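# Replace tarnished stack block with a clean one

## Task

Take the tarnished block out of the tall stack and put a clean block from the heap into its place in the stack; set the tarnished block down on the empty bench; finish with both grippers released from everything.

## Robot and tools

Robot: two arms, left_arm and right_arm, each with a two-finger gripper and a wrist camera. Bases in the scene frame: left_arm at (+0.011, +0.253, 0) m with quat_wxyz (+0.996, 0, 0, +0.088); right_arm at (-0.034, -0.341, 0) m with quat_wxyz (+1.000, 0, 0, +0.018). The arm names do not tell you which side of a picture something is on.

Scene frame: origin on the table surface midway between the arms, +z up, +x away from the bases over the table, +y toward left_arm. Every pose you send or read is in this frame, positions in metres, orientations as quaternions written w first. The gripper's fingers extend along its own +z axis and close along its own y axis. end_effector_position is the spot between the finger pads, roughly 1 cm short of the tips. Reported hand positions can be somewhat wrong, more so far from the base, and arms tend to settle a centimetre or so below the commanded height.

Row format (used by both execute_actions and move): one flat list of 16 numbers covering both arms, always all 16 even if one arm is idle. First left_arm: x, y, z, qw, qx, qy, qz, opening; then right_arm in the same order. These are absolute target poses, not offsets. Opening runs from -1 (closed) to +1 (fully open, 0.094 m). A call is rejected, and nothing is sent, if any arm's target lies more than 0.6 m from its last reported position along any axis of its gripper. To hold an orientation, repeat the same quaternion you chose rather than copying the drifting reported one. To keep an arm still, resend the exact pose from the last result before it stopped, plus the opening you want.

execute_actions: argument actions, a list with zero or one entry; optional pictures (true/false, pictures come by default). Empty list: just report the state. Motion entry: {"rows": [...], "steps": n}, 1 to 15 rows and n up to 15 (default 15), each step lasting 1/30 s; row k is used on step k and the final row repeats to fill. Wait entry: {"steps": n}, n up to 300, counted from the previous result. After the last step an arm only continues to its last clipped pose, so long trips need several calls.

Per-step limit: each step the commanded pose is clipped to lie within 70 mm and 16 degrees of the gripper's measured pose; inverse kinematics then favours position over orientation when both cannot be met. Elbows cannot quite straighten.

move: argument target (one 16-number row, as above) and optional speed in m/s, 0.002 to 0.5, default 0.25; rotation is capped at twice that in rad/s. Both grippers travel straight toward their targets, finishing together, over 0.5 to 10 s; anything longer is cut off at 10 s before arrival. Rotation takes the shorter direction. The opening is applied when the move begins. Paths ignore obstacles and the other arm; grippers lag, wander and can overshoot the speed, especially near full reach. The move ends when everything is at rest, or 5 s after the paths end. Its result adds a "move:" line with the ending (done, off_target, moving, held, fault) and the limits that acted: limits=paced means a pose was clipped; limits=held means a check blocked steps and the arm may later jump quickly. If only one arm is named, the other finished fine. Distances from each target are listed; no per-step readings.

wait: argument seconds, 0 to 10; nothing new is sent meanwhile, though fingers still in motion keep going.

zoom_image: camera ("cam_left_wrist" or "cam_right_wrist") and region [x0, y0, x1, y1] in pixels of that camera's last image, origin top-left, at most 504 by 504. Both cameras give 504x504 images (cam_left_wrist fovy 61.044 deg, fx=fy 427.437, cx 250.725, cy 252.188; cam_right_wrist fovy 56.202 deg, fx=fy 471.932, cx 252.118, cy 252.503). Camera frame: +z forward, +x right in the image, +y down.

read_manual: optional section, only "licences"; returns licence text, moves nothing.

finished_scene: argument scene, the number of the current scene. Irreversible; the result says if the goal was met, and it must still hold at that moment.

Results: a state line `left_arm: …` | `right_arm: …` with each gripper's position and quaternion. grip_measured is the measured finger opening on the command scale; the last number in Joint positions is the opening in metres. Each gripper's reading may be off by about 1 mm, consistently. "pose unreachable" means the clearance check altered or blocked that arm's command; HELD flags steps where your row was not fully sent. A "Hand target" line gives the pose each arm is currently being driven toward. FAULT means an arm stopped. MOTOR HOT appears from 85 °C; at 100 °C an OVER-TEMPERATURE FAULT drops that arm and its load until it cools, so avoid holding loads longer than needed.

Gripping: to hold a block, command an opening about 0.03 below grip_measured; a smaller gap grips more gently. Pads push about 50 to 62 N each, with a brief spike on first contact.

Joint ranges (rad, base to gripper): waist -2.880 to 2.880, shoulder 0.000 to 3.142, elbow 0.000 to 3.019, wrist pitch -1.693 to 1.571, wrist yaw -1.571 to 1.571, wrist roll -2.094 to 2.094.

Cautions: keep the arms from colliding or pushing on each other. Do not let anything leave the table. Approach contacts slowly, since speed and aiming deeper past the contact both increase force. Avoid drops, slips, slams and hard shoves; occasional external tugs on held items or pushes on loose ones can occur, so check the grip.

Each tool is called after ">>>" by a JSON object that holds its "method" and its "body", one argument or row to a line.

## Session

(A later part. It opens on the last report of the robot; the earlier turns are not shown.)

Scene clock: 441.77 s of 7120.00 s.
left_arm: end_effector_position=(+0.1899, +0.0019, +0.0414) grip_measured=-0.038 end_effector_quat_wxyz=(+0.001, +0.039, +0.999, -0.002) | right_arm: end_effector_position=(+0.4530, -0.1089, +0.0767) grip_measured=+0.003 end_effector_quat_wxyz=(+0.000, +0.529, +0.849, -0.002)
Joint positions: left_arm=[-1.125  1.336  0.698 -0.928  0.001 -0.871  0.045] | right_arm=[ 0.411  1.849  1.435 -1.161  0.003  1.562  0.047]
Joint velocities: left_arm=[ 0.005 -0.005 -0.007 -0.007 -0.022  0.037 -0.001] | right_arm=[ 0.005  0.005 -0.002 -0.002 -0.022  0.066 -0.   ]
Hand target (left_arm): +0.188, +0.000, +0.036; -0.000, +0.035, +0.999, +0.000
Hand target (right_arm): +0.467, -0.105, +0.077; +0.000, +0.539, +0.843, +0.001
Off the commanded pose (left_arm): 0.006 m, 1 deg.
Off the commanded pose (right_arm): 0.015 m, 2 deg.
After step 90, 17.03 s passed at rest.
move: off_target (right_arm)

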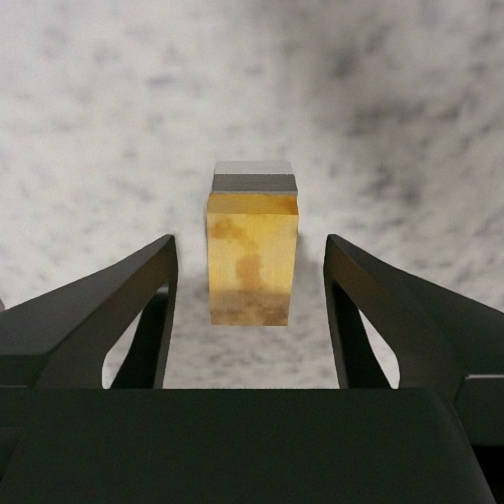

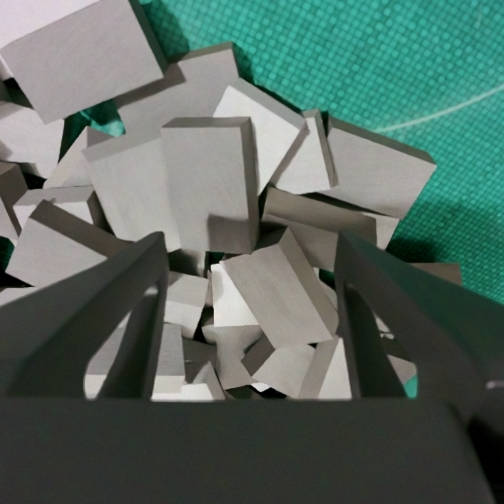

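>>> {"method": "move", "body": {
  "target": [0.188, 0.0, 0.036, 0.0, 0.035, 0.9994, 0, -0.52, 0.470, -0.106, 0.055, 0.0, 0.543, 0.84, 0, 0.0],
  "speed": 0.06
}}

Scene clock: 451.93 s of 7120.00 s.
left_arm: end_effector_position=(+0.1899, +0.0019, +0.0414) grip_measured=-0.500 end_effector_quat_wxyz=(+0.001, +0.039, +0.999, -0.002) | right_arm: end_effector_position=(+0.4573, -0.1080, +0.0589) grip_measured=+0.003 end_effector_quat_wxyz=(-0.002, +0.534, +0.845, -0.006)
Joint positions: left_arm=[-1.125  1.336  0.698 -0.928  0.001 -0.871  0.023] | right_arm=[ 0.409  1.883  1.436 -1.136  0.003  1.572  0.047]
Joint velocities: left_arm=[-0.005 -0.005  0.002  0.012 -0.007  0.007 -0.001] | right_arm=[-0.015 -0.015 -0.017 -0.002  0.022  0.037  0.001]
Hand target (left_arm): +0.188, +0.000, +0.036; +0.000, +0.035, +0.999, -0.000
Hand target (right_arm): +0.469, -0.106, +0.055; -0.000, +0.543, +0.840, -0.000
Off the commanded pose (left_arm): 0.006 m, 1 deg.
Off the commanded pose (right_arm): 0.013 m, 1 deg.
After step 90, 6.27 s passed at rest.
move: off_target (right_arm)

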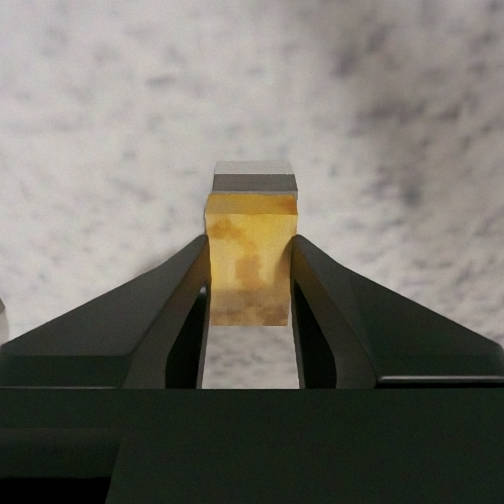

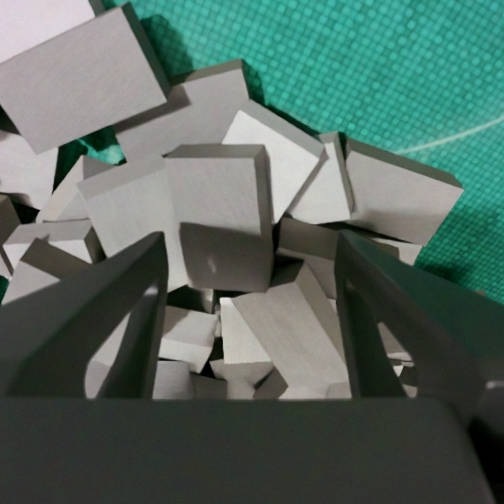

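>>> {"method": "move", "body": {
  "target": [0.190, 0.0, 0.10, 0.0, 0.035, 0.9994, 0, -0.54, 0.480, -0.103, 0.052, 0.0, 0.543, 0.84, 0, 0.0],
  "speed": 0.12
}}

Scene clock: 464.77 s of 7120.00 s.
left_arm: end_effector_position=(+0.1833, +0.0110, +0.0860) grip_measured=-0.500 end_effector_quat_wxyz=(-0.010, +0.039, +0.999, +0.012) | right_arm: end_effector_position=(+0.4640, -0.1066, +0.0540) grip_measured=+0.003 end_effector_quat_wxyz=(-0.003, +0.535, +0.845, -0.007)
Joint positions: left_arm=[-1.125  1.251  0.761 -1.112  0.001 -0.871  0.023] | right_arm=[ 0.406  1.906  1.456 -1.136  0.003  1.572  0.047]
Joint velocities: left_arm=[ 0.005 -0.005 -0.012  0.007 -0.007  0.037  0.   ] | right_arm=[ 0.015  0.005 -0.002 -0.012 -0.007  0.066 -0.   ]
Hand target (left_arm): +0.190, +0.000, +0.100; -0.000, +0.035, +0.999, -0.000
Hand target (right_arm): +0.479, -0.103, +0.052; +0.000, +0.543, +0.840, +0.000
Off the commanded pose (left_arm): 0.019 m, 2 deg.
Off the commanded pose (right_arm): 0.017 m, 1 deg.
After step 90, 8.97 s passed at rest.
move: off_target (left_arm, right_arm)

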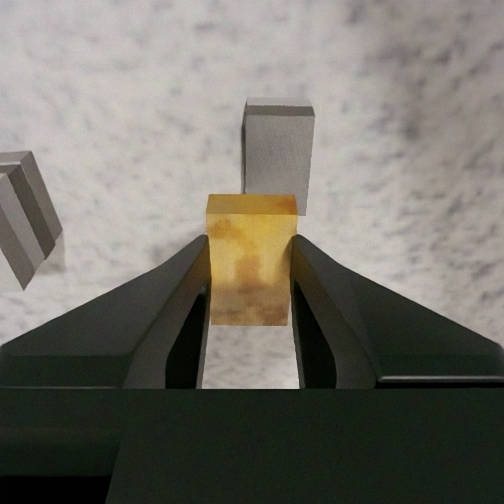

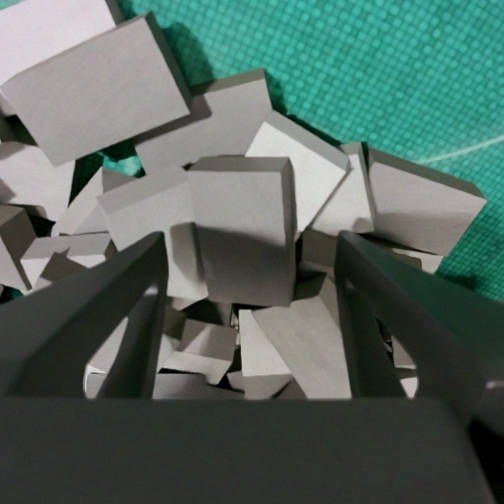

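>>> {"method": "move", "body": {
  "target": [0.07, 0.04, 0.05, 0.0, 0.035, 0.9994, 0, -0.54, 0.477, -0.105, 0.040, 0.0, 0.543, 0.84, 0, 0.0],
  "speed": 0.1
}}

Scene clock: 479.20 s of 7120.00 s.
left_arm: end_effector_position=(+0.0696, +0.0448, +0.0484) grip_measured=-0.500 end_effector_quat_wxyz=(-0.004, +0.041, +0.999, +0.012) | right_arm: end_effector_position=(+0.4694, -0.1043, +0.0523) grip_measured=+0.003 end_effector_quat_wxyz=(+0.003, +0.536, +0.844, +0.002)
Joint positions: left_arm=[-1.47   1.063  0.511 -1.045 -0.    -1.213  0.023] | right_arm=[ 0.405  1.909  1.456 -1.111  0.003  1.572  0.047]
Joint velocities: left_arm=[ 0.005  0.015  0.007  0.007 -0.037  0.022  0.   ] | right_arm=[-0.015 -0.005 -0.017 -0.002 -0.022 -0.022  0.   ]
Hand target (left_arm): +0.070, +0.040, +0.051; +0.002, +0.035, +0.999, +0.001
Hand target (right_arm): +0.477, -0.105, +0.040; +0.000, +0.543, +0.840, -0.000
Off the commanded pose (left_arm): 0.005 m, 2 deg.
Off the commanded pose (right_arm): 0.014 m, 1 deg.
After step 90, 9.73 s passed at rest.
move: off_target (right_arm)

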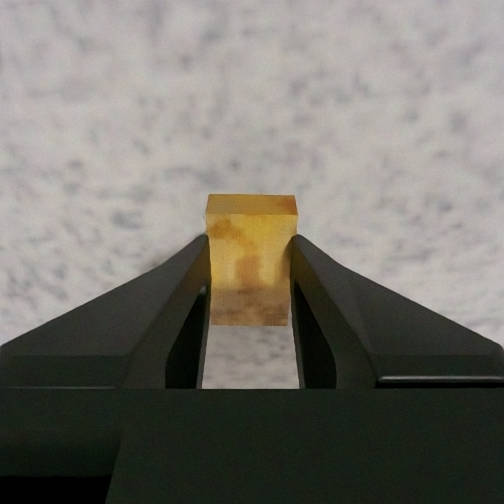

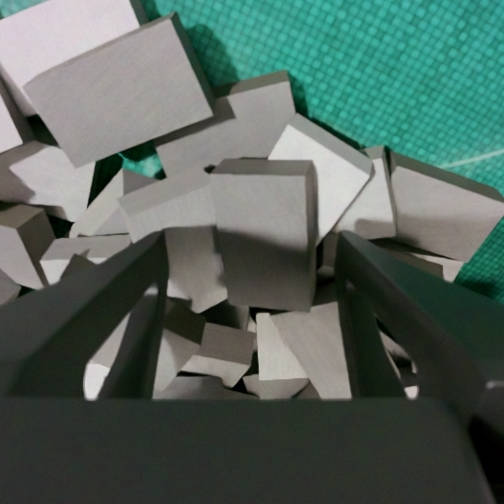

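>>> {"method": "move", "body": {
  "target": [0.07, 0.04, 0.017, 0.0, 0.035, 0.9994, 0, -0.54, 0.467, -0.108, 0.032, 0.0, 0.543, 0.84, 0, 0.0],
  "speed": 0.05
}}

Scene clock: 486.00 s of 7120.00 s.
left_arm: end_effector_position=(+0.0700, +0.0433, +0.0184) grip_measured=-0.500 end_effector_quat_wxyz=(-0.001, +0.039, +0.999, +0.004) | right_arm: end_effector_position=(+0.4680, -0.1050, +0.0488) grip_measured=+0.002 end_effector_quat_wxyz=(+0.005, +0.536, +0.844, +0.005)
Joint positions: left_arm=[-1.47   1.126  0.455 -0.908 -0.    -1.216  0.023] | right_arm=[ 0.405  1.906  1.442 -1.093  0.003  1.572  0.047]
Joint velocities: left_arm=[ 0.005 -0.005 -0.012 -0.002  0.095 -0.051  0.001] | right_arm=[-0.024  0.005 -0.007 -0.002 -0.066 -0.081  0.001]
Hand target (left_arm): +0.070, +0.040, +0.017; -0.000, +0.035, +0.999, +0.000
Hand target (right_arm): +0.467, -0.108, +0.032; -0.000, +0.543, +0.840, -0.000
Off the commanded pose (left_arm): 0.004 m, 1 deg.
Off the commanded pose (right_arm): 0.017 m, 1 deg.
After step 90, 2.87 s passed at rest.
move: off_target (right_arm)

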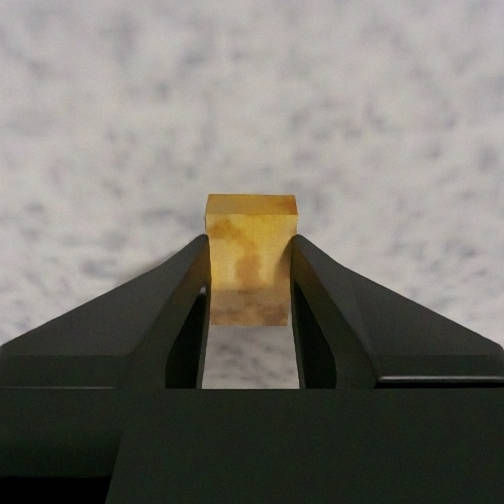

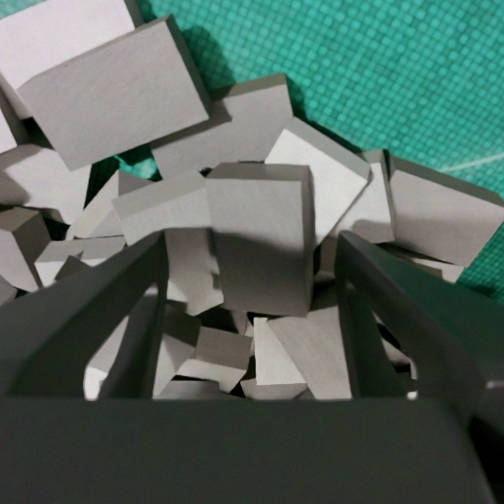

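>>> {"method": "move", "body": {
  "target": [0.07, 0.042, 0.019, 0.0, 0.035, 0.9994, 0, 0.2, 0.466, -0.107, 0.036, 0.0, 0.543, 0.84, 0, -0.54],
  "speed": 0.05
}}

Scene clock: 495.63 s of 7120.00 s.
left_arm: end_effector_position=(+0.0700, +0.0433, +0.0184) grip_measured=+0.197 end_effector_quat_wxyz=(-0.001, +0.039, +0.999, +0.004) | right_arm: end_effector_position=(+0.4652, -0.1063, +0.0472) grip_measured=-0.536 end_effector_quat_wxyz=(+0.003, +0.536, +0.844, +0.002)
Joint positions: left_arm=[-1.47   1.126  0.455 -0.908 -0.    -1.216  0.056] | right_arm=[ 0.405  1.905  1.435 -1.095  0.003  1.572  0.022]
Joint velocities: left_arm=[-0.005 -0.005 -0.007 -0.002 -0.022 -0.007 -0.   ] | right_arm=[-0.005 -0.005 -0.012 -0.012  0.051 -0.007  0.   ]
Hand target (left_arm): +0.070, +0.042, +0.019; -0.000, +0.035, +0.999, -0.000
Hand target (right_arm): +0.466, -0.107, +0.036; -0.000, +0.543, +0.840, -0.000
Off the commanded pose (left_arm): 0.001 m, 1 deg.
Off the commanded pose (right_arm): 0.011 m, 1 deg.
After step 90, 5.93 s passed at rest.
move: off_target (right_arm)

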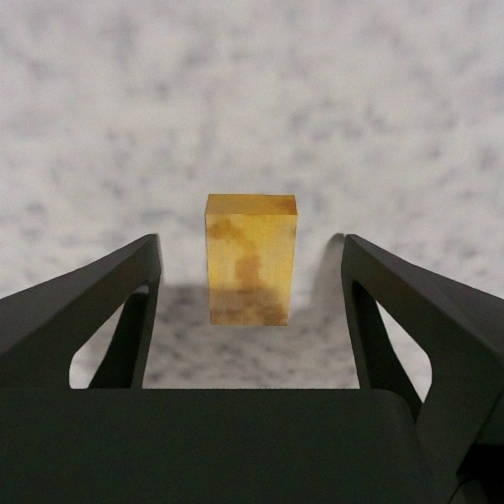

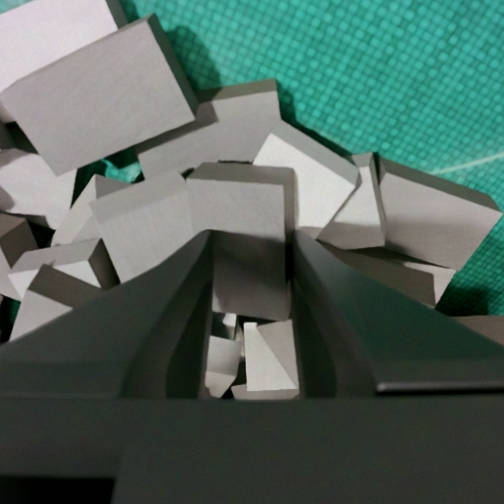

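>>> {"method": "move", "body": {
  "target": [0.10, 0.06, 0.15, 0.0, 0.035, 0.9994, 0, 0.2, 0.472, -0.106, 0.10, 0.0, 0.543, 0.84, 0, -0.2],
  "speed": 0.12
}}

>>> {"method": "move", "body": {
  "target": [0.42, 0.14, 0.28, 0.309, 0, 0.951, 0, 1, 0.472, -0.106, 0.085, 0.0, -0.2096, 0.9778, 0, 0.35],
  "speed": 0.2
}}

Scene clock: 523.93 s of 7120.00 s.
left_arm: end_effector_position=(+0.0941, +0.0680, +0.1352) grip_measured=+0.197 end_effector_quat_wxyz=(-0.007, +0.031, +0.999, +0.014) | right_arm: end_effector_position=(+0.4571, -0.1102, +0.0719) grip_measured=-0.203 end_effector_quat_wxyz=(-0.014, +0.535, +0.844, -0.025)
Joint positions: left_arm=[-1.322  0.896  0.664 -1.37  -0.    -1.084  0.056] | right_arm=[ 0.405  1.893  1.488 -1.222  0.003  1.572  0.037]
Joint velocities: left_arm=[ 0.005  0.005  0.007 -0.012  0.051  0.037 -0.   ] | right_arm=[-0.005  0.005 -0.007  0.007  0.051 -0.051 -0.   ]
Hand target (left_arm): +0.100, +0.060, +0.150; -0.001, +0.035, +0.999, -0.000
Hand target (right_arm): +0.471, -0.106, +0.100; -0.000, +0.543, +0.840, +0.000
Off the commanded pose (left_arm): 0.018 m, 2 deg.
Off the commanded pose (right_arm): 0.032 m, 3 deg.
After step 90, 23.77 s passed at rest.
move: off_target (left_arm, right_arm)

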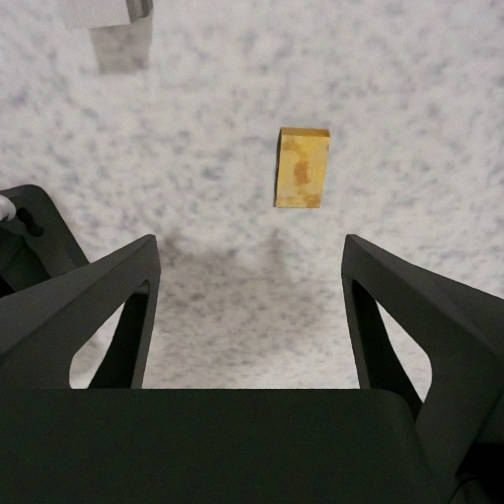

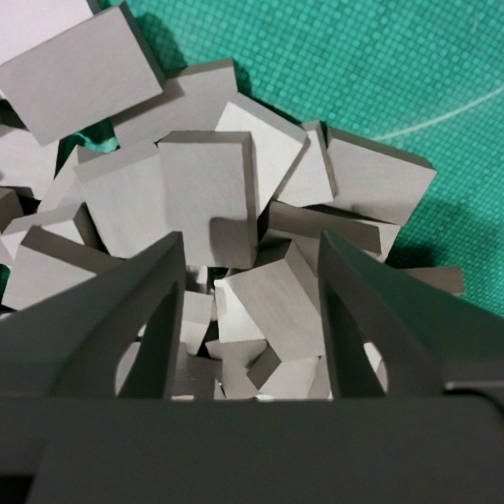

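Scene clock: 528.33 s of 7120.00 s.
left_arm: end_effector_position=(+0.4036, +0.1432, +0.2553) grip_measured=+1.000 end_effector_quat_wxyz=(+0.283, -0.003, +0.959, -0.003) | right_arm: end_effector_position=(+0.4607, -0.1089, +0.0717) grip_measured=+0.347 end_effector_quat_wxyz=(-0.020, -0.204, +0.979, -0.008)
Joint positions: left_arm=[-0.522  1.069  0.985 -0.939 -0.181 -0.302  0.094] | right_arm=[ 0.405  1.893  1.488 -1.207  0.006  0.031  0.063]
Joint velocities: left_arm=[-0.015 -0.005 -0.012 -0.007  0.051  0.022  0.   ] | right_arm=[-0.015  0.005 -0.017 -0.012 -0.007 -0.051 -0.001]
Hand target (left_arm): +0.420, +0.141, +0.277; +0.305, -0.001, +0.952, -0.010
Hand target (right_arm): +0.472, -0.106, +0.085; +0.000, -0.209, +0.978, -0.001
Off the commanded pose (left_arm): 0.030 m, 3 deg.
Off the commanded pose (right_arm): 0.018 m, 3 deg.
move: off_target (left_arm, right_arm)

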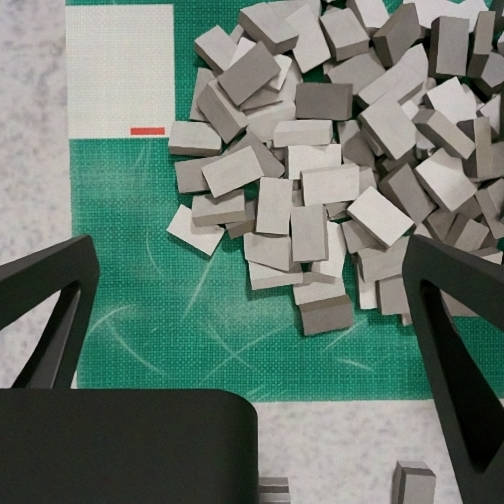

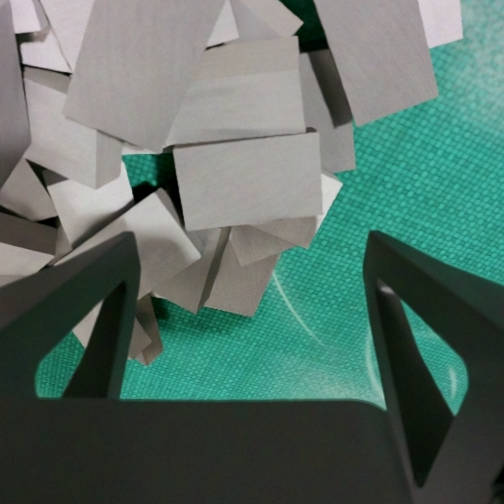

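>>> {"method": "move", "body": {
  "target": [0.42, 0.14, 0.28, 0.309, 0, 0.951, 0, 1, 0.476, -0.103, 0.052, 0.0, -0.273, 0.962, 0, 0.3],
  "speed": 0.08
}}

Scene clock: 547.97 s of 7120.00 s.
left_arm: end_effector_position=(+0.4042, +0.1459, +0.2558) grip_measured=+1.000 end_effector_quat_wxyz=(+0.285, -0.005, +0.959, +0.004) | right_arm: end_effector_position=(+0.4757, -0.1016, +0.0714) grip_measured=+0.303 end_effector_quat_wxyz=(+0.013, -0.266, +0.964, +0.000)
Joint positions: left_arm=[-0.522  1.069  0.985 -0.939 -0.197 -0.301  0.094] | right_arm=[ 0.405  1.894  1.488 -1.139  0.004 -0.098  0.061]
Joint velocities: left_arm=[-0.015 -0.005 -0.007 -0.007  0.007 -0.051  0.   ] | right_arm=[-0.005  0.005 -0.002  0.002 -0.007 -0.037  0.001]
Hand target (left_arm): +0.419, +0.140, +0.280; +0.309, -0.000, +0.951, -0.000
Hand target (right_arm): +0.475, -0.103, +0.052; -0.000, -0.273, +0.962, -0.000
Off the commanded pose (left_arm): 0.030 m, 3 deg.
Off the commanded pose (right_arm): 0.019 m, 2 deg.
After step 90, 15.37 s passed at rest.
move: off_target (left_arm, right_arm)

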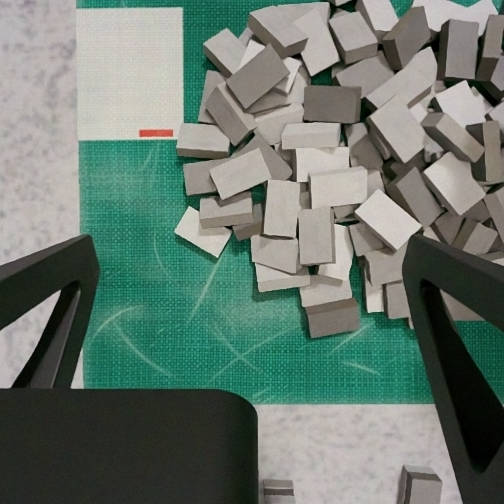

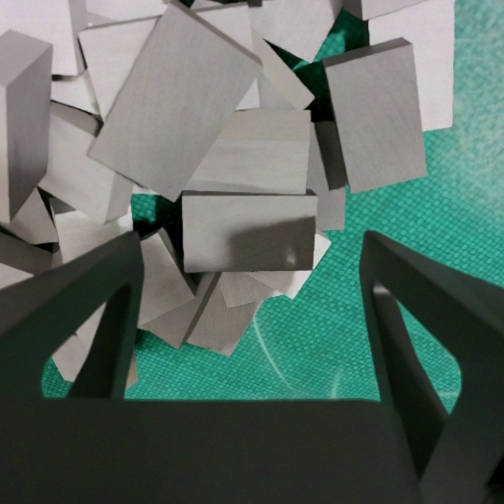

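>>> {"method": "move", "body": {
  "target": [0.42, 0.14, 0.28, 0.309, 0, 0.951, 0, 1, 0.470, -0.105, 0.036, 0.0, -0.273, 0.962, 0, 0.3],
  "speed": 0.06
}}

Scene clock: 555.27 s of 7120.00 s.
left_arm: end_effector_position=(+0.4043, +0.1460, +0.2558) grip_measured=+1.000 end_effector_quat_wxyz=(+0.285, -0.005, +0.959, +0.005) | right_arm: end_effector_position=(+0.4692, -0.1047, +0.0531) grip_measured=+0.303 end_effector_quat_wxyz=(+0.011, -0.268, +0.963, -0.000)
Joint positions: left_arm=[-0.522  1.069  0.985 -0.939 -0.198 -0.301  0.094] | right_arm=[ 0.405  1.899  1.444 -1.094  0.004 -0.101  0.061]
Joint velocities: left_arm=[-0.005 -0.005  0.007 -0.007  0.007 -0.022  0.   ] | right_arm=[ 0.005 -0.005 -0.012  0.017 -0.051  0.022 -0.   ]
Hand target (left_arm): +0.419, +0.140, +0.280; +0.309, -0.000, +0.951, -0.000
Hand target (right_arm): +0.470, -0.105, +0.037; +0.000, -0.273, +0.962, +0.000
Off the commanded pose (left_arm): 0.030 m, 3 deg.
Off the commanded pose (right_arm): 0.017 m, 1 deg.
After step 90, 3.33 s passed at rest.
move: off_target (left_arm, right_arm)

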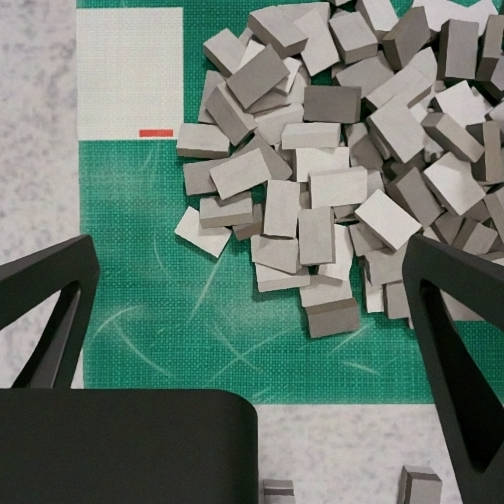

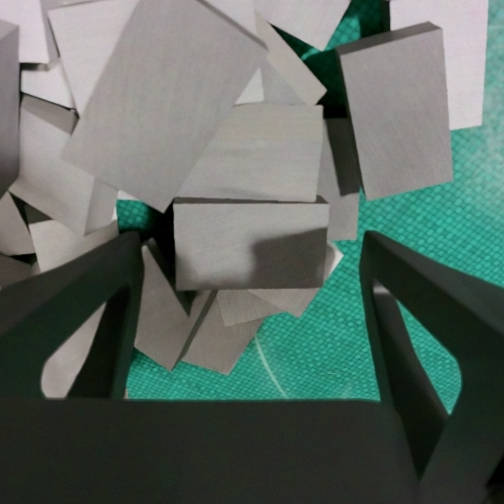

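>>> {"method": "move", "body": {
  "target": [0.42, 0.14, 0.28, 0.309, 0, 0.951, 0, 1, 0.470, -0.105, 0.026, 0.0, -0.273, 0.962, 0, 0.2],
  "speed": 0.04
}}

Scene clock: 561.40 s of 7120.00 s.
left_arm: end_effector_position=(+0.4043, +0.1460, +0.2558) grip_measured=+1.000 end_effector_quat_wxyz=(+0.285, -0.005, +0.959, +0.005) | right_arm: end_effector_position=(+0.4710, -0.1033, +0.0464) grip_measured=+0.203 end_effector_quat_wxyz=(+0.015, -0.268, +0.963, +0.002)
Joint positions: left_arm=[-0.522  1.069  0.985 -0.939 -0.198 -0.301  0.094] | right_arm=[ 0.405  1.907  1.436 -1.069  0.002 -0.101  0.057]
Joint velocities: left_arm=[ 0.005 -0.024 -0.002  0.002 -0.022 -0.007  0.   ] | right_arm=[-0.005 -0.005  0.007 -0.002 -0.037 -0.051 -0.001]
Hand target (left_arm): +0.419, +0.140, +0.280; +0.309, -0.000, +0.951, -0.000
Hand target (right_arm): +0.469, -0.105, +0.027; -0.000, -0.273, +0.962, +0.000
Off the commanded pose (left_arm): 0.030 m, 3 deg.
Off the commanded pose (right_arm): 0.020 m, 2 deg.
After step 90, 2.13 s passed at rest.
move: off_target (left_arm, right_arm)

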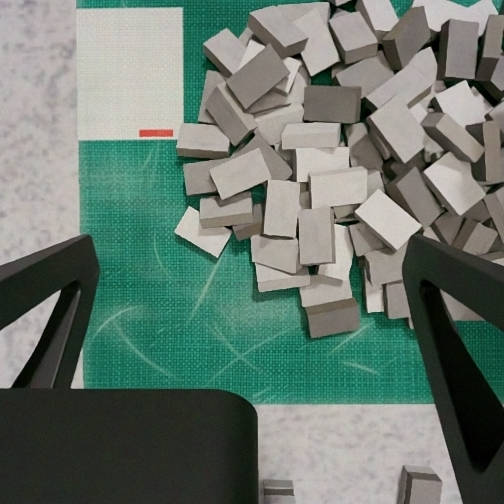

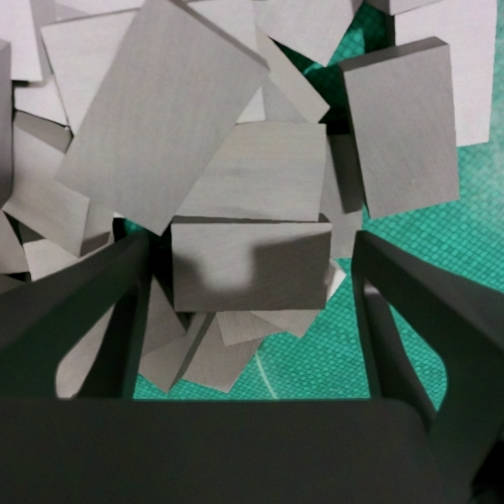

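>>> {"method": "move", "body": {
  "target": [0.42, 0.14, 0.28, 0.309, 0, 0.951, 0, 1, 0.468, -0.106, 0.019, 0.0, -0.273, 0.962, 0, 0.2],
  "speed": 0.04
}}

Scene clock: 572.43 s of 7120.00 s.
left_arm: end_effector_position=(+0.4043, +0.1460, +0.2558) grip_measured=+1.000 end_effector_quat_wxyz=(+0.285, -0.005, +0.959, +0.005) | right_arm: end_effector_position=(+0.4722, -0.1025, +0.0435) grip_measured=+0.203 end_effector_quat_wxyz=(+0.021, -0.268, +0.963, +0.003)
Joint positions: left_arm=[-0.522  1.069  0.985 -0.939 -0.198 -0.301  0.094] | right_arm=[ 0.405  1.907  1.427 -1.049  0.    -0.101  0.057]
Joint velocities: left_arm=[-0.005  0.005 -0.007 -0.012 -0.066 -0.081  0.   ] | right_arm=[-0.024 -0.034 -0.002  0.007 -0.037  0.051 -0.001]
Hand target (left_arm): +0.419, +0.140, +0.280; +0.309, -0.000, +0.951, -0.000
Hand target (right_arm): +0.467, -0.106, +0.020; +0.000, -0.273, +0.962, +0.000
Off the commanded pose (left_arm): 0.030 m, 3 deg.
Off the commanded pose (right_arm): 0.025 m, 2 deg.
After step 90, 7.07 s passed at rest.
move: off_target (left_arm, right_arm)

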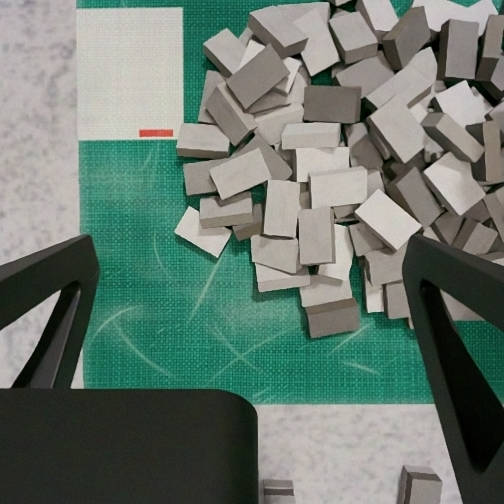

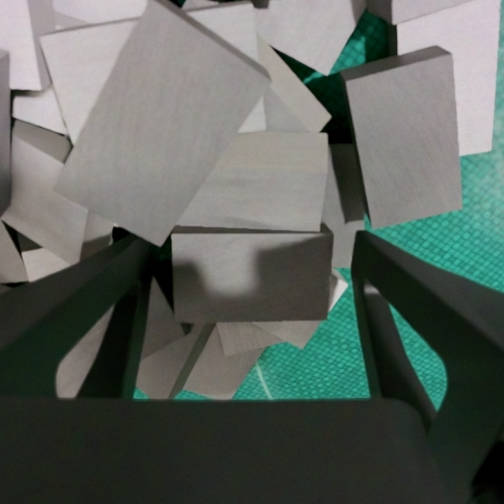

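>>> {"method": "move", "body": {
  "target": [0.42, 0.14, 0.28, 0.309, 0, 0.951, 0, 1, 0.467, -0.106, 0.026, 0.0, -0.273, 0.962, 0, -0.13],
  "speed": 0.04
}}

Scene clock: 579.07 s of 7120.00 s.
left_arm: end_effector_position=(+0.4043, +0.1460, +0.2558) grip_measured=+1.000 end_effector_quat_wxyz=(+0.285, -0.005, +0.959, +0.005) | right_arm: end_effector_position=(+0.4721, -0.1026, +0.0435) grip_measured=-0.111 end_effector_quat_wxyz=(+0.021, -0.268, +0.963, +0.003)
Joint positions: left_arm=[-0.522  1.069  0.985 -0.939 -0.198 -0.301  0.094] | right_arm=[ 0.405  1.907  1.427 -1.049  0.    -0.101  0.042]
Joint velocities: left_arm=[-0.015 -0.005 -0.012 -0.002 -0.007  0.007  0.   ] | right_arm=[-0.005 -0.015 -0.012  0.007 -0.037 -0.051  0.001]
Hand target (left_arm): +0.419, +0.140, +0.280; +0.309, -0.000, +0.951, -0.000
Hand target (right_arm): +0.467, -0.106, +0.027; -0.000, -0.273, +0.962, +0.000
Off the commanded pose (left_arm): 0.030 m, 3 deg.
Off the commanded pose (right_arm): 0.019 m, 2 deg.
After step 90, 2.67 s passed at rest.
move: off_target (left_arm, right_arm)

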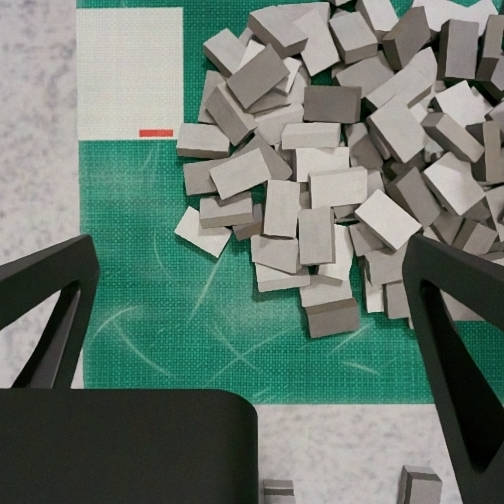

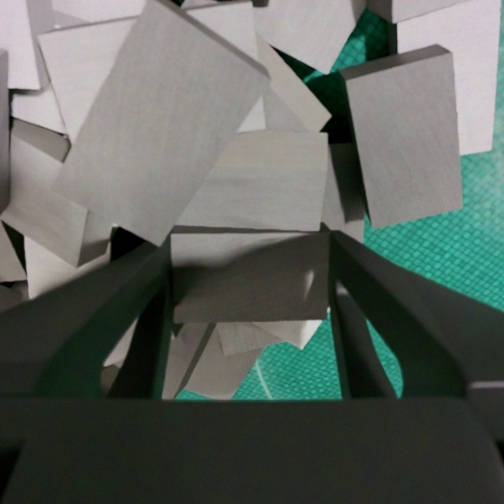

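>>> {"method": "move", "body": {
  "target": [0.30, 0.16, 0.25, 0.0, 0.035, 0.9994, 0, 0.2, 0.465, -0.11, 0.13, 0.0, -0.273, 0.962, 0, -0.15],
  "speed": 0.1
}}

Scene clock: 592.73 s of 7120.00 s.
left_arm: end_effector_position=(+0.2882, +0.1605, +0.2377) grip_measured=+0.203 end_effector_quat_wxyz=(-0.009, +0.031, +0.999, +0.009) | right_arm: end_effector_position=(+0.4486, -0.1137, +0.0951) grip_measured=-0.114 end_effector_quat_wxyz=(-0.035, -0.270, +0.962, -0.006)
Joint positions: left_arm=[-0.502  1.115  1.071 -1.549 -0.012 -0.265  0.056] | right_arm=[ 0.405  1.857  1.498 -1.283  0.    -0.106  0.042]
Joint velocities: left_arm=[ 0.005 -0.005 -0.012 -0.002 -0.007  0.022  0.   ] | right_arm=[-0.015 -0.005 -0.012 -0.007 -0.066  0.081  0.001]
Hand target (left_arm): +0.299, +0.160, +0.252; -0.000, +0.033, +0.999, +0.004
Hand target (right_arm): +0.464, -0.110, +0.130; +0.000, -0.273, +0.962, -0.000
Off the commanded pose (left_arm): 0.017 m, 2 deg.
Off the commanded pose (right_arm): 0.039 m, 4 deg.
After step 90, 7.43 s passed at rest.
move: off_target (left_arm, right_arm)

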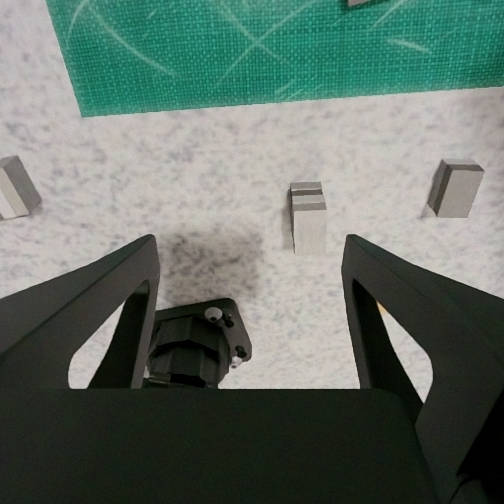

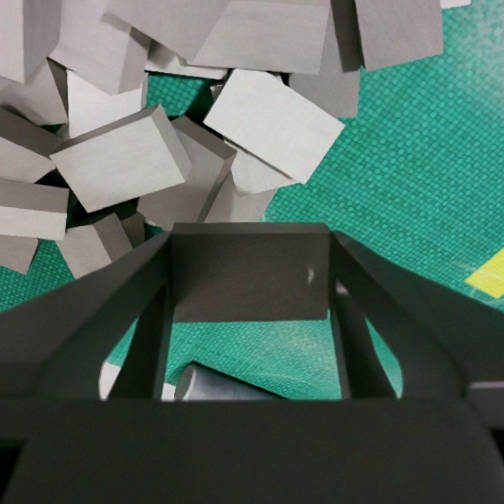

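>>> {"method": "move", "body": {
  "target": [0.30, 0.16, 0.25, 0.0, 0.035, 0.9994, 0, 0.2, 0.17, -0.10, 0.075, 0.0, -0.682, 0.731, 0, -0.15],
  "speed": 0.1
}}

Scene clock: 608.37 s of 7120.00 s.
left_arm: end_effector_position=(+0.2883, +0.1610, +0.2377) grip_measured=+0.203 end_effector_quat_wxyz=(-0.010, +0.033, +0.999, +0.006) | right_arm: end_effector_position=(+0.1689, -0.1087, +0.0654) grip_measured=-0.114 end_effector_quat_wxyz=(-0.015, -0.675, +0.738, -0.002)
Joint positions: left_arm=[-0.496  1.115  1.071 -1.549 -0.005 -0.255  0.056] | right_arm=[ 0.819  1.318  0.758 -1.041  0.001 -0.627  0.042]
Joint velocities: left_arm=[ 0.005 -0.015 -0.012  0.007 -0.095 -0.066  0.   ] | right_arm=[ 0.005  0.005 -0.012 -0.017  0.051  0.007 -0.001]
Hand target (left_arm): +0.300, +0.160, +0.250; +0.000, +0.035, +0.999, +0.000
Hand target (right_arm): +0.172, -0.104, +0.073; +0.003, -0.682, +0.732, -0.003
Off the commanded pose (left_arm): 0.017 m, 1 deg.
Off the commanded pose (right_arm): 0.013 m, 2 deg.
After step 90, 7.53 s passed at rest.
move: off_target (left_arm, right_arm)

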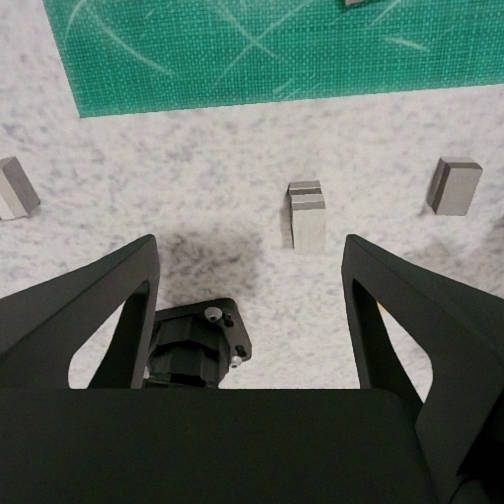

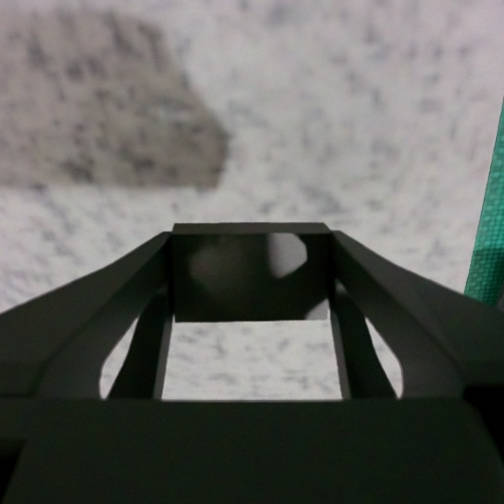

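>>> {"method": "move", "body": {
  "target": [0.30, 0.16, 0.25, 0.0, 0.035, 0.9994, 0, 0.2, 0.17, -0.10, 0.024, 0.0, -0.682, 0.731, 0, -0.15],
  "speed": 0.04
}}

Scene clock: 619.53 s of 7120.00 s.
left_arm: end_effector_position=(+0.2883, +0.1610, +0.2377) grip_measured=+0.203 end_effector_quat_wxyz=(-0.010, +0.033, +0.999, +0.006) | right_arm: end_effector_position=(+0.1703, -0.1035, +0.0287) grip_measured=-0.114 end_effector_quat_wxyz=(+0.002, -0.678, +0.735, -0.000)
Joint positions: left_arm=[-0.496  1.115  1.071 -1.549 -0.005 -0.255  0.056] | right_arm=[ 0.826  1.378  0.697 -0.885  0.001 -0.628  0.042]
Joint velocities: left_arm=[ 0.005 -0.015  0.002 -0.012 -0.007 -0.007 -0.   ] | right_arm=[-0.005  0.005 -0.002 -0.012 -0.066  0.066  0.001]
Hand target (left_arm): +0.300, +0.160, +0.250; +0.000, +0.035, +0.999, +0.000
Hand target (right_arm): +0.170, -0.100, +0.025; -0.000, +0.682, -0.731, +0.000
Off the commanded pose (left_arm): 0.017 m, 1 deg.
Off the commanded pose (right_arm): 0.006 m, 1 deg.
After step 90, 6.80 s passed at rest.
move: off_target (left_arm)

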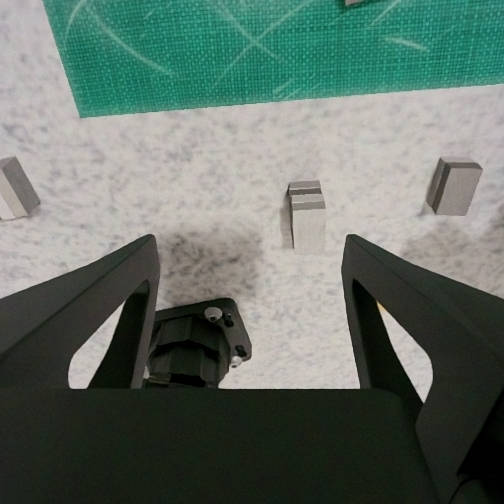

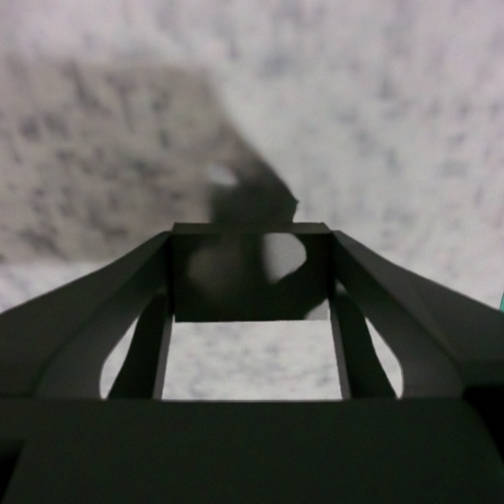

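>>> {"method": "move", "body": {
  "target": [0.30, 0.16, 0.25, 0.0, 0.035, 0.9994, 0, 0.2, 0.17, -0.10, 0.014, 0.0, -0.682, 0.731, 0, -0.15],
  "speed": 0.03
}}

Scene clock: 625.53 s of 7120.00 s.
left_arm: end_effector_position=(+0.2883, +0.1609, +0.2377) grip_measured=+0.203 end_effector_quat_wxyz=(-0.010, +0.033, +0.999, +0.005) | right_arm: end_effector_position=(+0.1707, -0.1031, +0.0187) grip_measured=-0.114 end_effector_quat_wxyz=(+0.003, -0.678, +0.735, -0.000)
Joint positions: left_arm=[-0.496  1.115  1.071 -1.549 -0.004 -0.255  0.056] | right_arm=[ 0.826  1.401  0.685 -0.85   0.001 -0.628  0.042]
Joint velocities: left_arm=[ 0.005 -0.005 -0.007 -0.017  0.051 -0.007  0.   ] | right_arm=[ 0.005  0.005 -0.002  0.012  0.007 -0.022  0.001]
Hand target (left_arm): +0.300, +0.160, +0.250; +0.000, +0.035, +0.999, -0.000
Hand target (right_arm): +0.170, -0.100, +0.014; -0.000, +0.682, -0.731, +0.000
Off the commanded pose (left_arm): 0.017 m, 1 deg.
Off the commanded pose (right_arm): 0.006 m, 1 deg.
After step 90, 2.13 s passed at rest.
move: off_target (left_arm)

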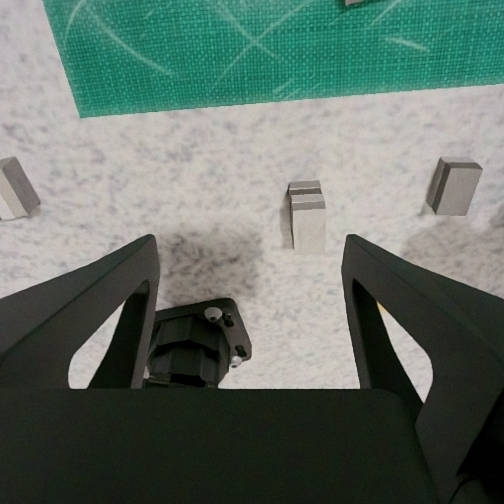

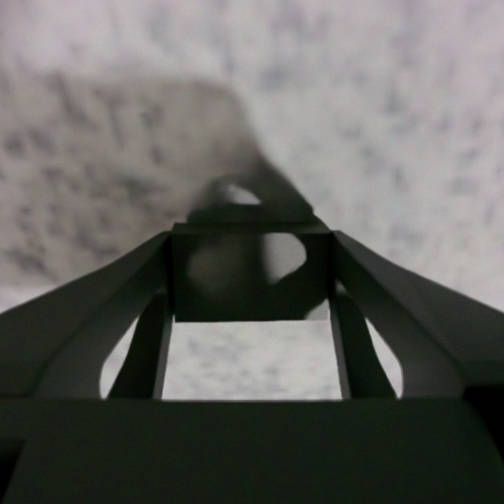

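>>> {"method": "move", "body": {
  "target": [0.30, 0.16, 0.25, 0.0, 0.035, 0.9994, 0, 0.2, 0.17, -0.10, 0.009, 0.0, -0.682, 0.731, 0, -0.15],
  "speed": 0.02
}}

Scene clock: 632.53 s of 7120.00 s.
left_arm: end_effector_position=(+0.2883, +0.1609, +0.2377) grip_measured=+0.203 end_effector_quat_wxyz=(-0.010, +0.033, +0.999, +0.005) | right_arm: end_effector_position=(+0.1707, -0.1031, +0.0179) grip_measured=-0.114 end_effector_quat_wxyz=(+0.004, -0.678, +0.735, -0.000)
Joint positions: left_arm=[-0.496  1.115  1.071 -1.549 -0.004 -0.255  0.056] | right_arm=[ 0.826  1.401  0.682 -0.844  0.001 -0.628  0.042]
Joint velocities: left_arm=[-0.005 -0.005 -0.002 -0.002 -0.022 -0.007  0.   ] | right_arm=[-0.015 -0.015 -0.002 -0.017  0.007 -0.007 -0.001]
Hand target (left_arm): +0.300, +0.160, +0.250; +0.000, +0.035, +0.999, -0.000
Hand target (right_arm): +0.170, -0.100, +0.009; -0.000, +0.682, -0.731, +0.000
Off the commanded pose (left_arm): 0.017 m, 1 deg.
Off the commanded pose (right_arm): 0.009 m, 1 deg.
After step 90, 2.93 s passed at rest.
move: off_target (left_arm)

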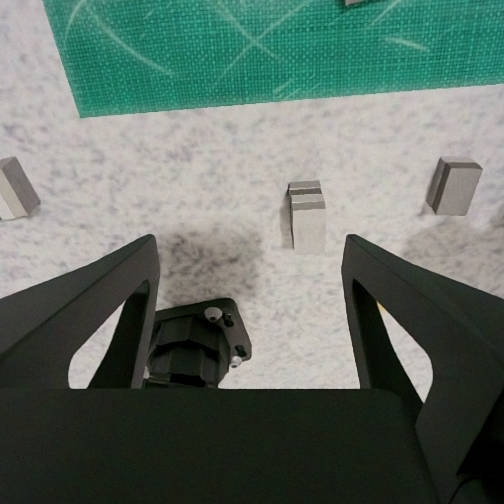

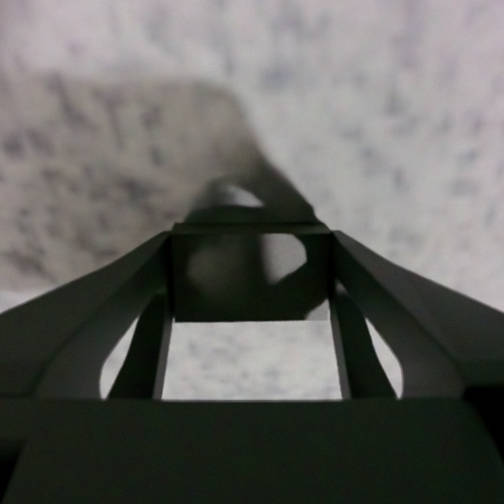

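Contact. Release and retreat the right arm.

>>> {"method": "move", "body": {
  "target": [0.30, 0.16, 0.25, 0.0, 0.035, 0.9994, 0, 0.2, 0.17, -0.102, 0.016, 0.0, -0.682, 0.731, 0, 0.5],
  "speed": 0.03
}}

>>> {"method": "move", "body": {
  "target": [0.22, 0.03, 0.16, 0.0, 0.035, 0.9994, 0, 0.2, 0.15, -0.30, 0.22, 0.0, -0.682, 0.731, 0, 0.5],
  "speed": 0.15
}}

>>> {"method": "move", "body": {
  "target": [0.172, -0.108, 0.075, 0.0, 0.035, 0.9994, 0, 0.0, 0.15, -0.30, 0.22, 0.0, -0.682, 0.731, 0, 0.5],
  "speed": 0.15
}}

Scene clock: 643.60 s of 7120.00 s.
left_arm: end_effector_position=(+0.2883, +0.1609, +0.2377) grip_measured=+0.203 end_effector_quat_wxyz=(-0.010, +0.033, +0.999, +0.005) | right_arm: end_effector_position=(+0.1707, -0.1031, +0.0179) grip_measured=+0.497 end_effector_quat_wxyz=(+0.004, -0.678, +0.735, -0.000)
Joint positions: left_arm=[-0.496  1.115  1.071 -1.549 -0.004 -0.255  0.056] | right_arm=[ 0.826  1.401  0.682 -0.844  0.001 -0.628  0.07 ]
Joint velocities: left_arm=[ 0.005 -0.005  0.017 -0.012  0.066  0.022 -0.   ] | right_arm=[ 0.005  0.005 -0.007 -0.007 -0.037  0.037 -0.   ]
Hand target (left_arm): +0.300, +0.160, +0.250; +0.000, +0.035, +0.999, -0.000
Hand target (right_arm): +0.170, -0.102, +0.016; -0.000, +0.682, -0.731, -0.000
Off the commanded pose (left_arm): 0.017 m, 1 deg.
Off the commanded pose (right_arm): 0.002 m, 1 deg.
After step 90, 7.27 s passed at rest.
move: off_target (left_arm)

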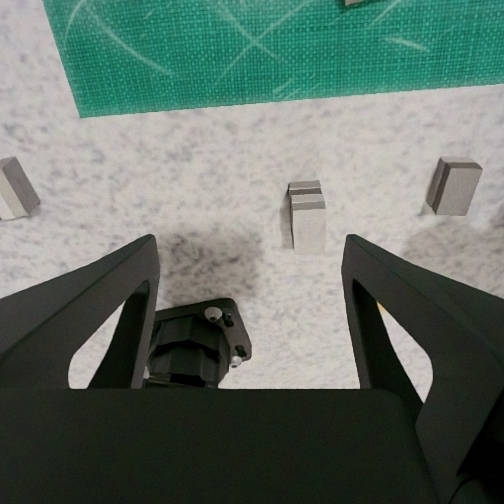

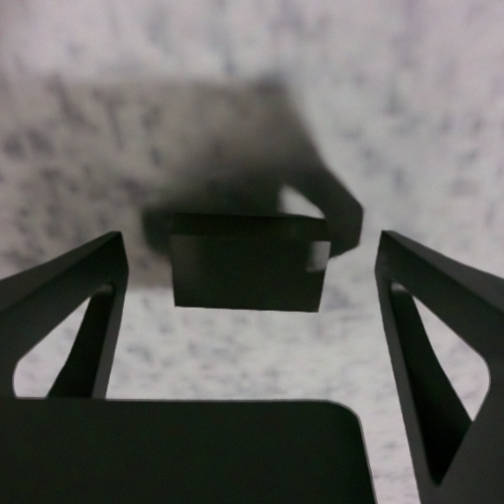

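Scene clock: 646.07 s of 7120.00 s.
left_arm: end_effector_position=(+0.2194, +0.0332, +0.1638) grip_measured=+0.203 end_effector_quat_wxyz=(+0.001, +0.040, +0.999, +0.002) | right_arm: end_effector_position=(+0.1425, -0.2979, +0.2001) grip_measured=+0.497 end_effector_quat_wxyz=(-0.023, -0.678, +0.735, +0.012)
Joint positions: left_arm=[-0.988  1.161  0.909 -1.321 -0.004 -0.731  0.056] | right_arm=[ 0.208  0.821  0.799 -1.602  0.001 -1.246  0.07 ]
Joint velocities: left_arm=[ 0.005  0.005 -0.012  0.012 -0.066  0.022 -0.   ] | right_arm=[ 0.005 -0.005 -0.017 -0.022 -0.022 -0.066 -0.001]
Hand target (left_arm): +0.220, +0.030, +0.160; +0.002, +0.035, +0.999, +0.003
Hand target (right_arm): +0.150, -0.296, +0.217; +0.005, +0.682, -0.731, -0.003
Off the commanded pose (left_arm): 0.005 m, 1 deg.
Off the commanded pose (right_arm): 0.021 m, 3 deg.
move: off_target (right_arm)

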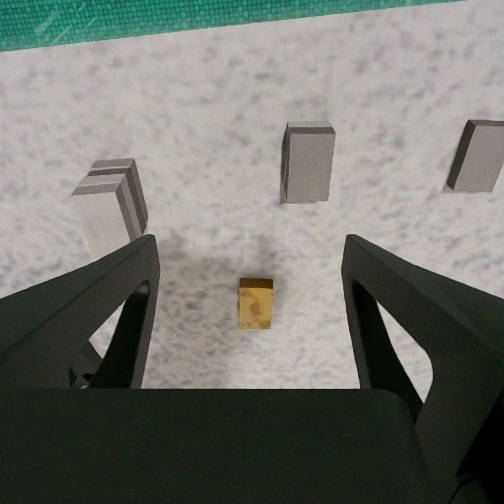

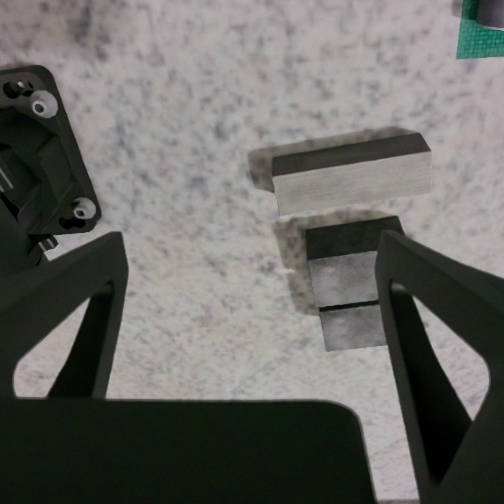

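Scene clock: 647.67 s of 7120.00 s.
left_arm: end_effector_position=(+0.1660, -0.0885, +0.0649) grip_measured=+0.003 end_effector_quat_wxyz=(-0.008, +0.042, +0.999, +0.020) | right_arm: end_effector_position=(+0.1424, -0.3002, +0.2008) grip_measured=+0.497 end_effector_quat_wxyz=(-0.022, -0.679, +0.733, +0.012)
Joint positions: left_arm=[-1.321  1.496  0.937 -1.054 -0.004 -1.061  0.047] | right_arm=[ 0.196  0.816  0.799 -1.603  0.001 -1.262  0.07 ]
Joint velocities: left_arm=[-0.015  0.005  0.002  0.007  0.022  0.022  0.001] | right_arm=[-0.005 -0.005  0.022  0.002 -0.037  0.022  0.001]
Hand target (left_arm): +0.172, -0.107, +0.074; +0.002, +0.035, +0.999, +0.002
Hand target (right_arm): +0.150, -0.300, +0.219; +0.000, +0.682, -0.732, +0.000
Off the commanded pose (left_arm): 0.023 m, 3 deg.
Off the commanded pose (right_arm): 0.021 m, 3 deg.
move: off_target (left_arm, right_arm)

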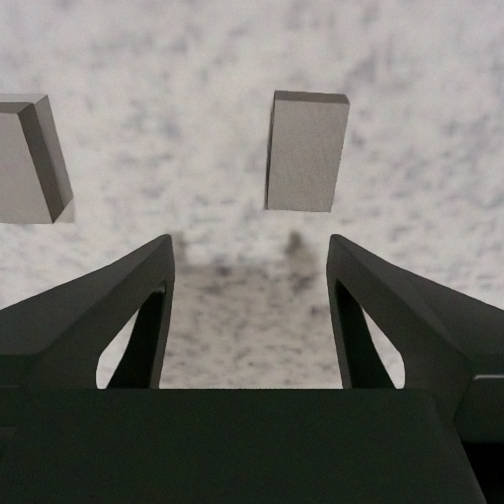

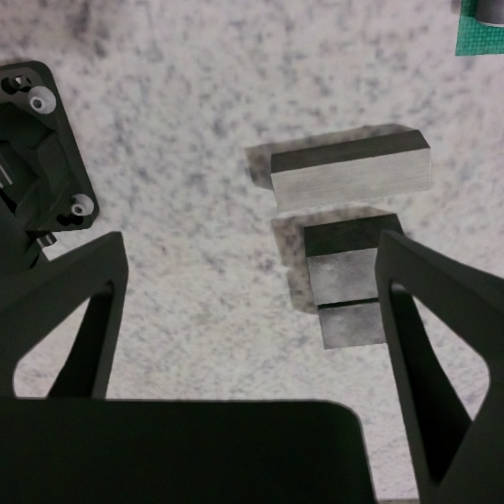

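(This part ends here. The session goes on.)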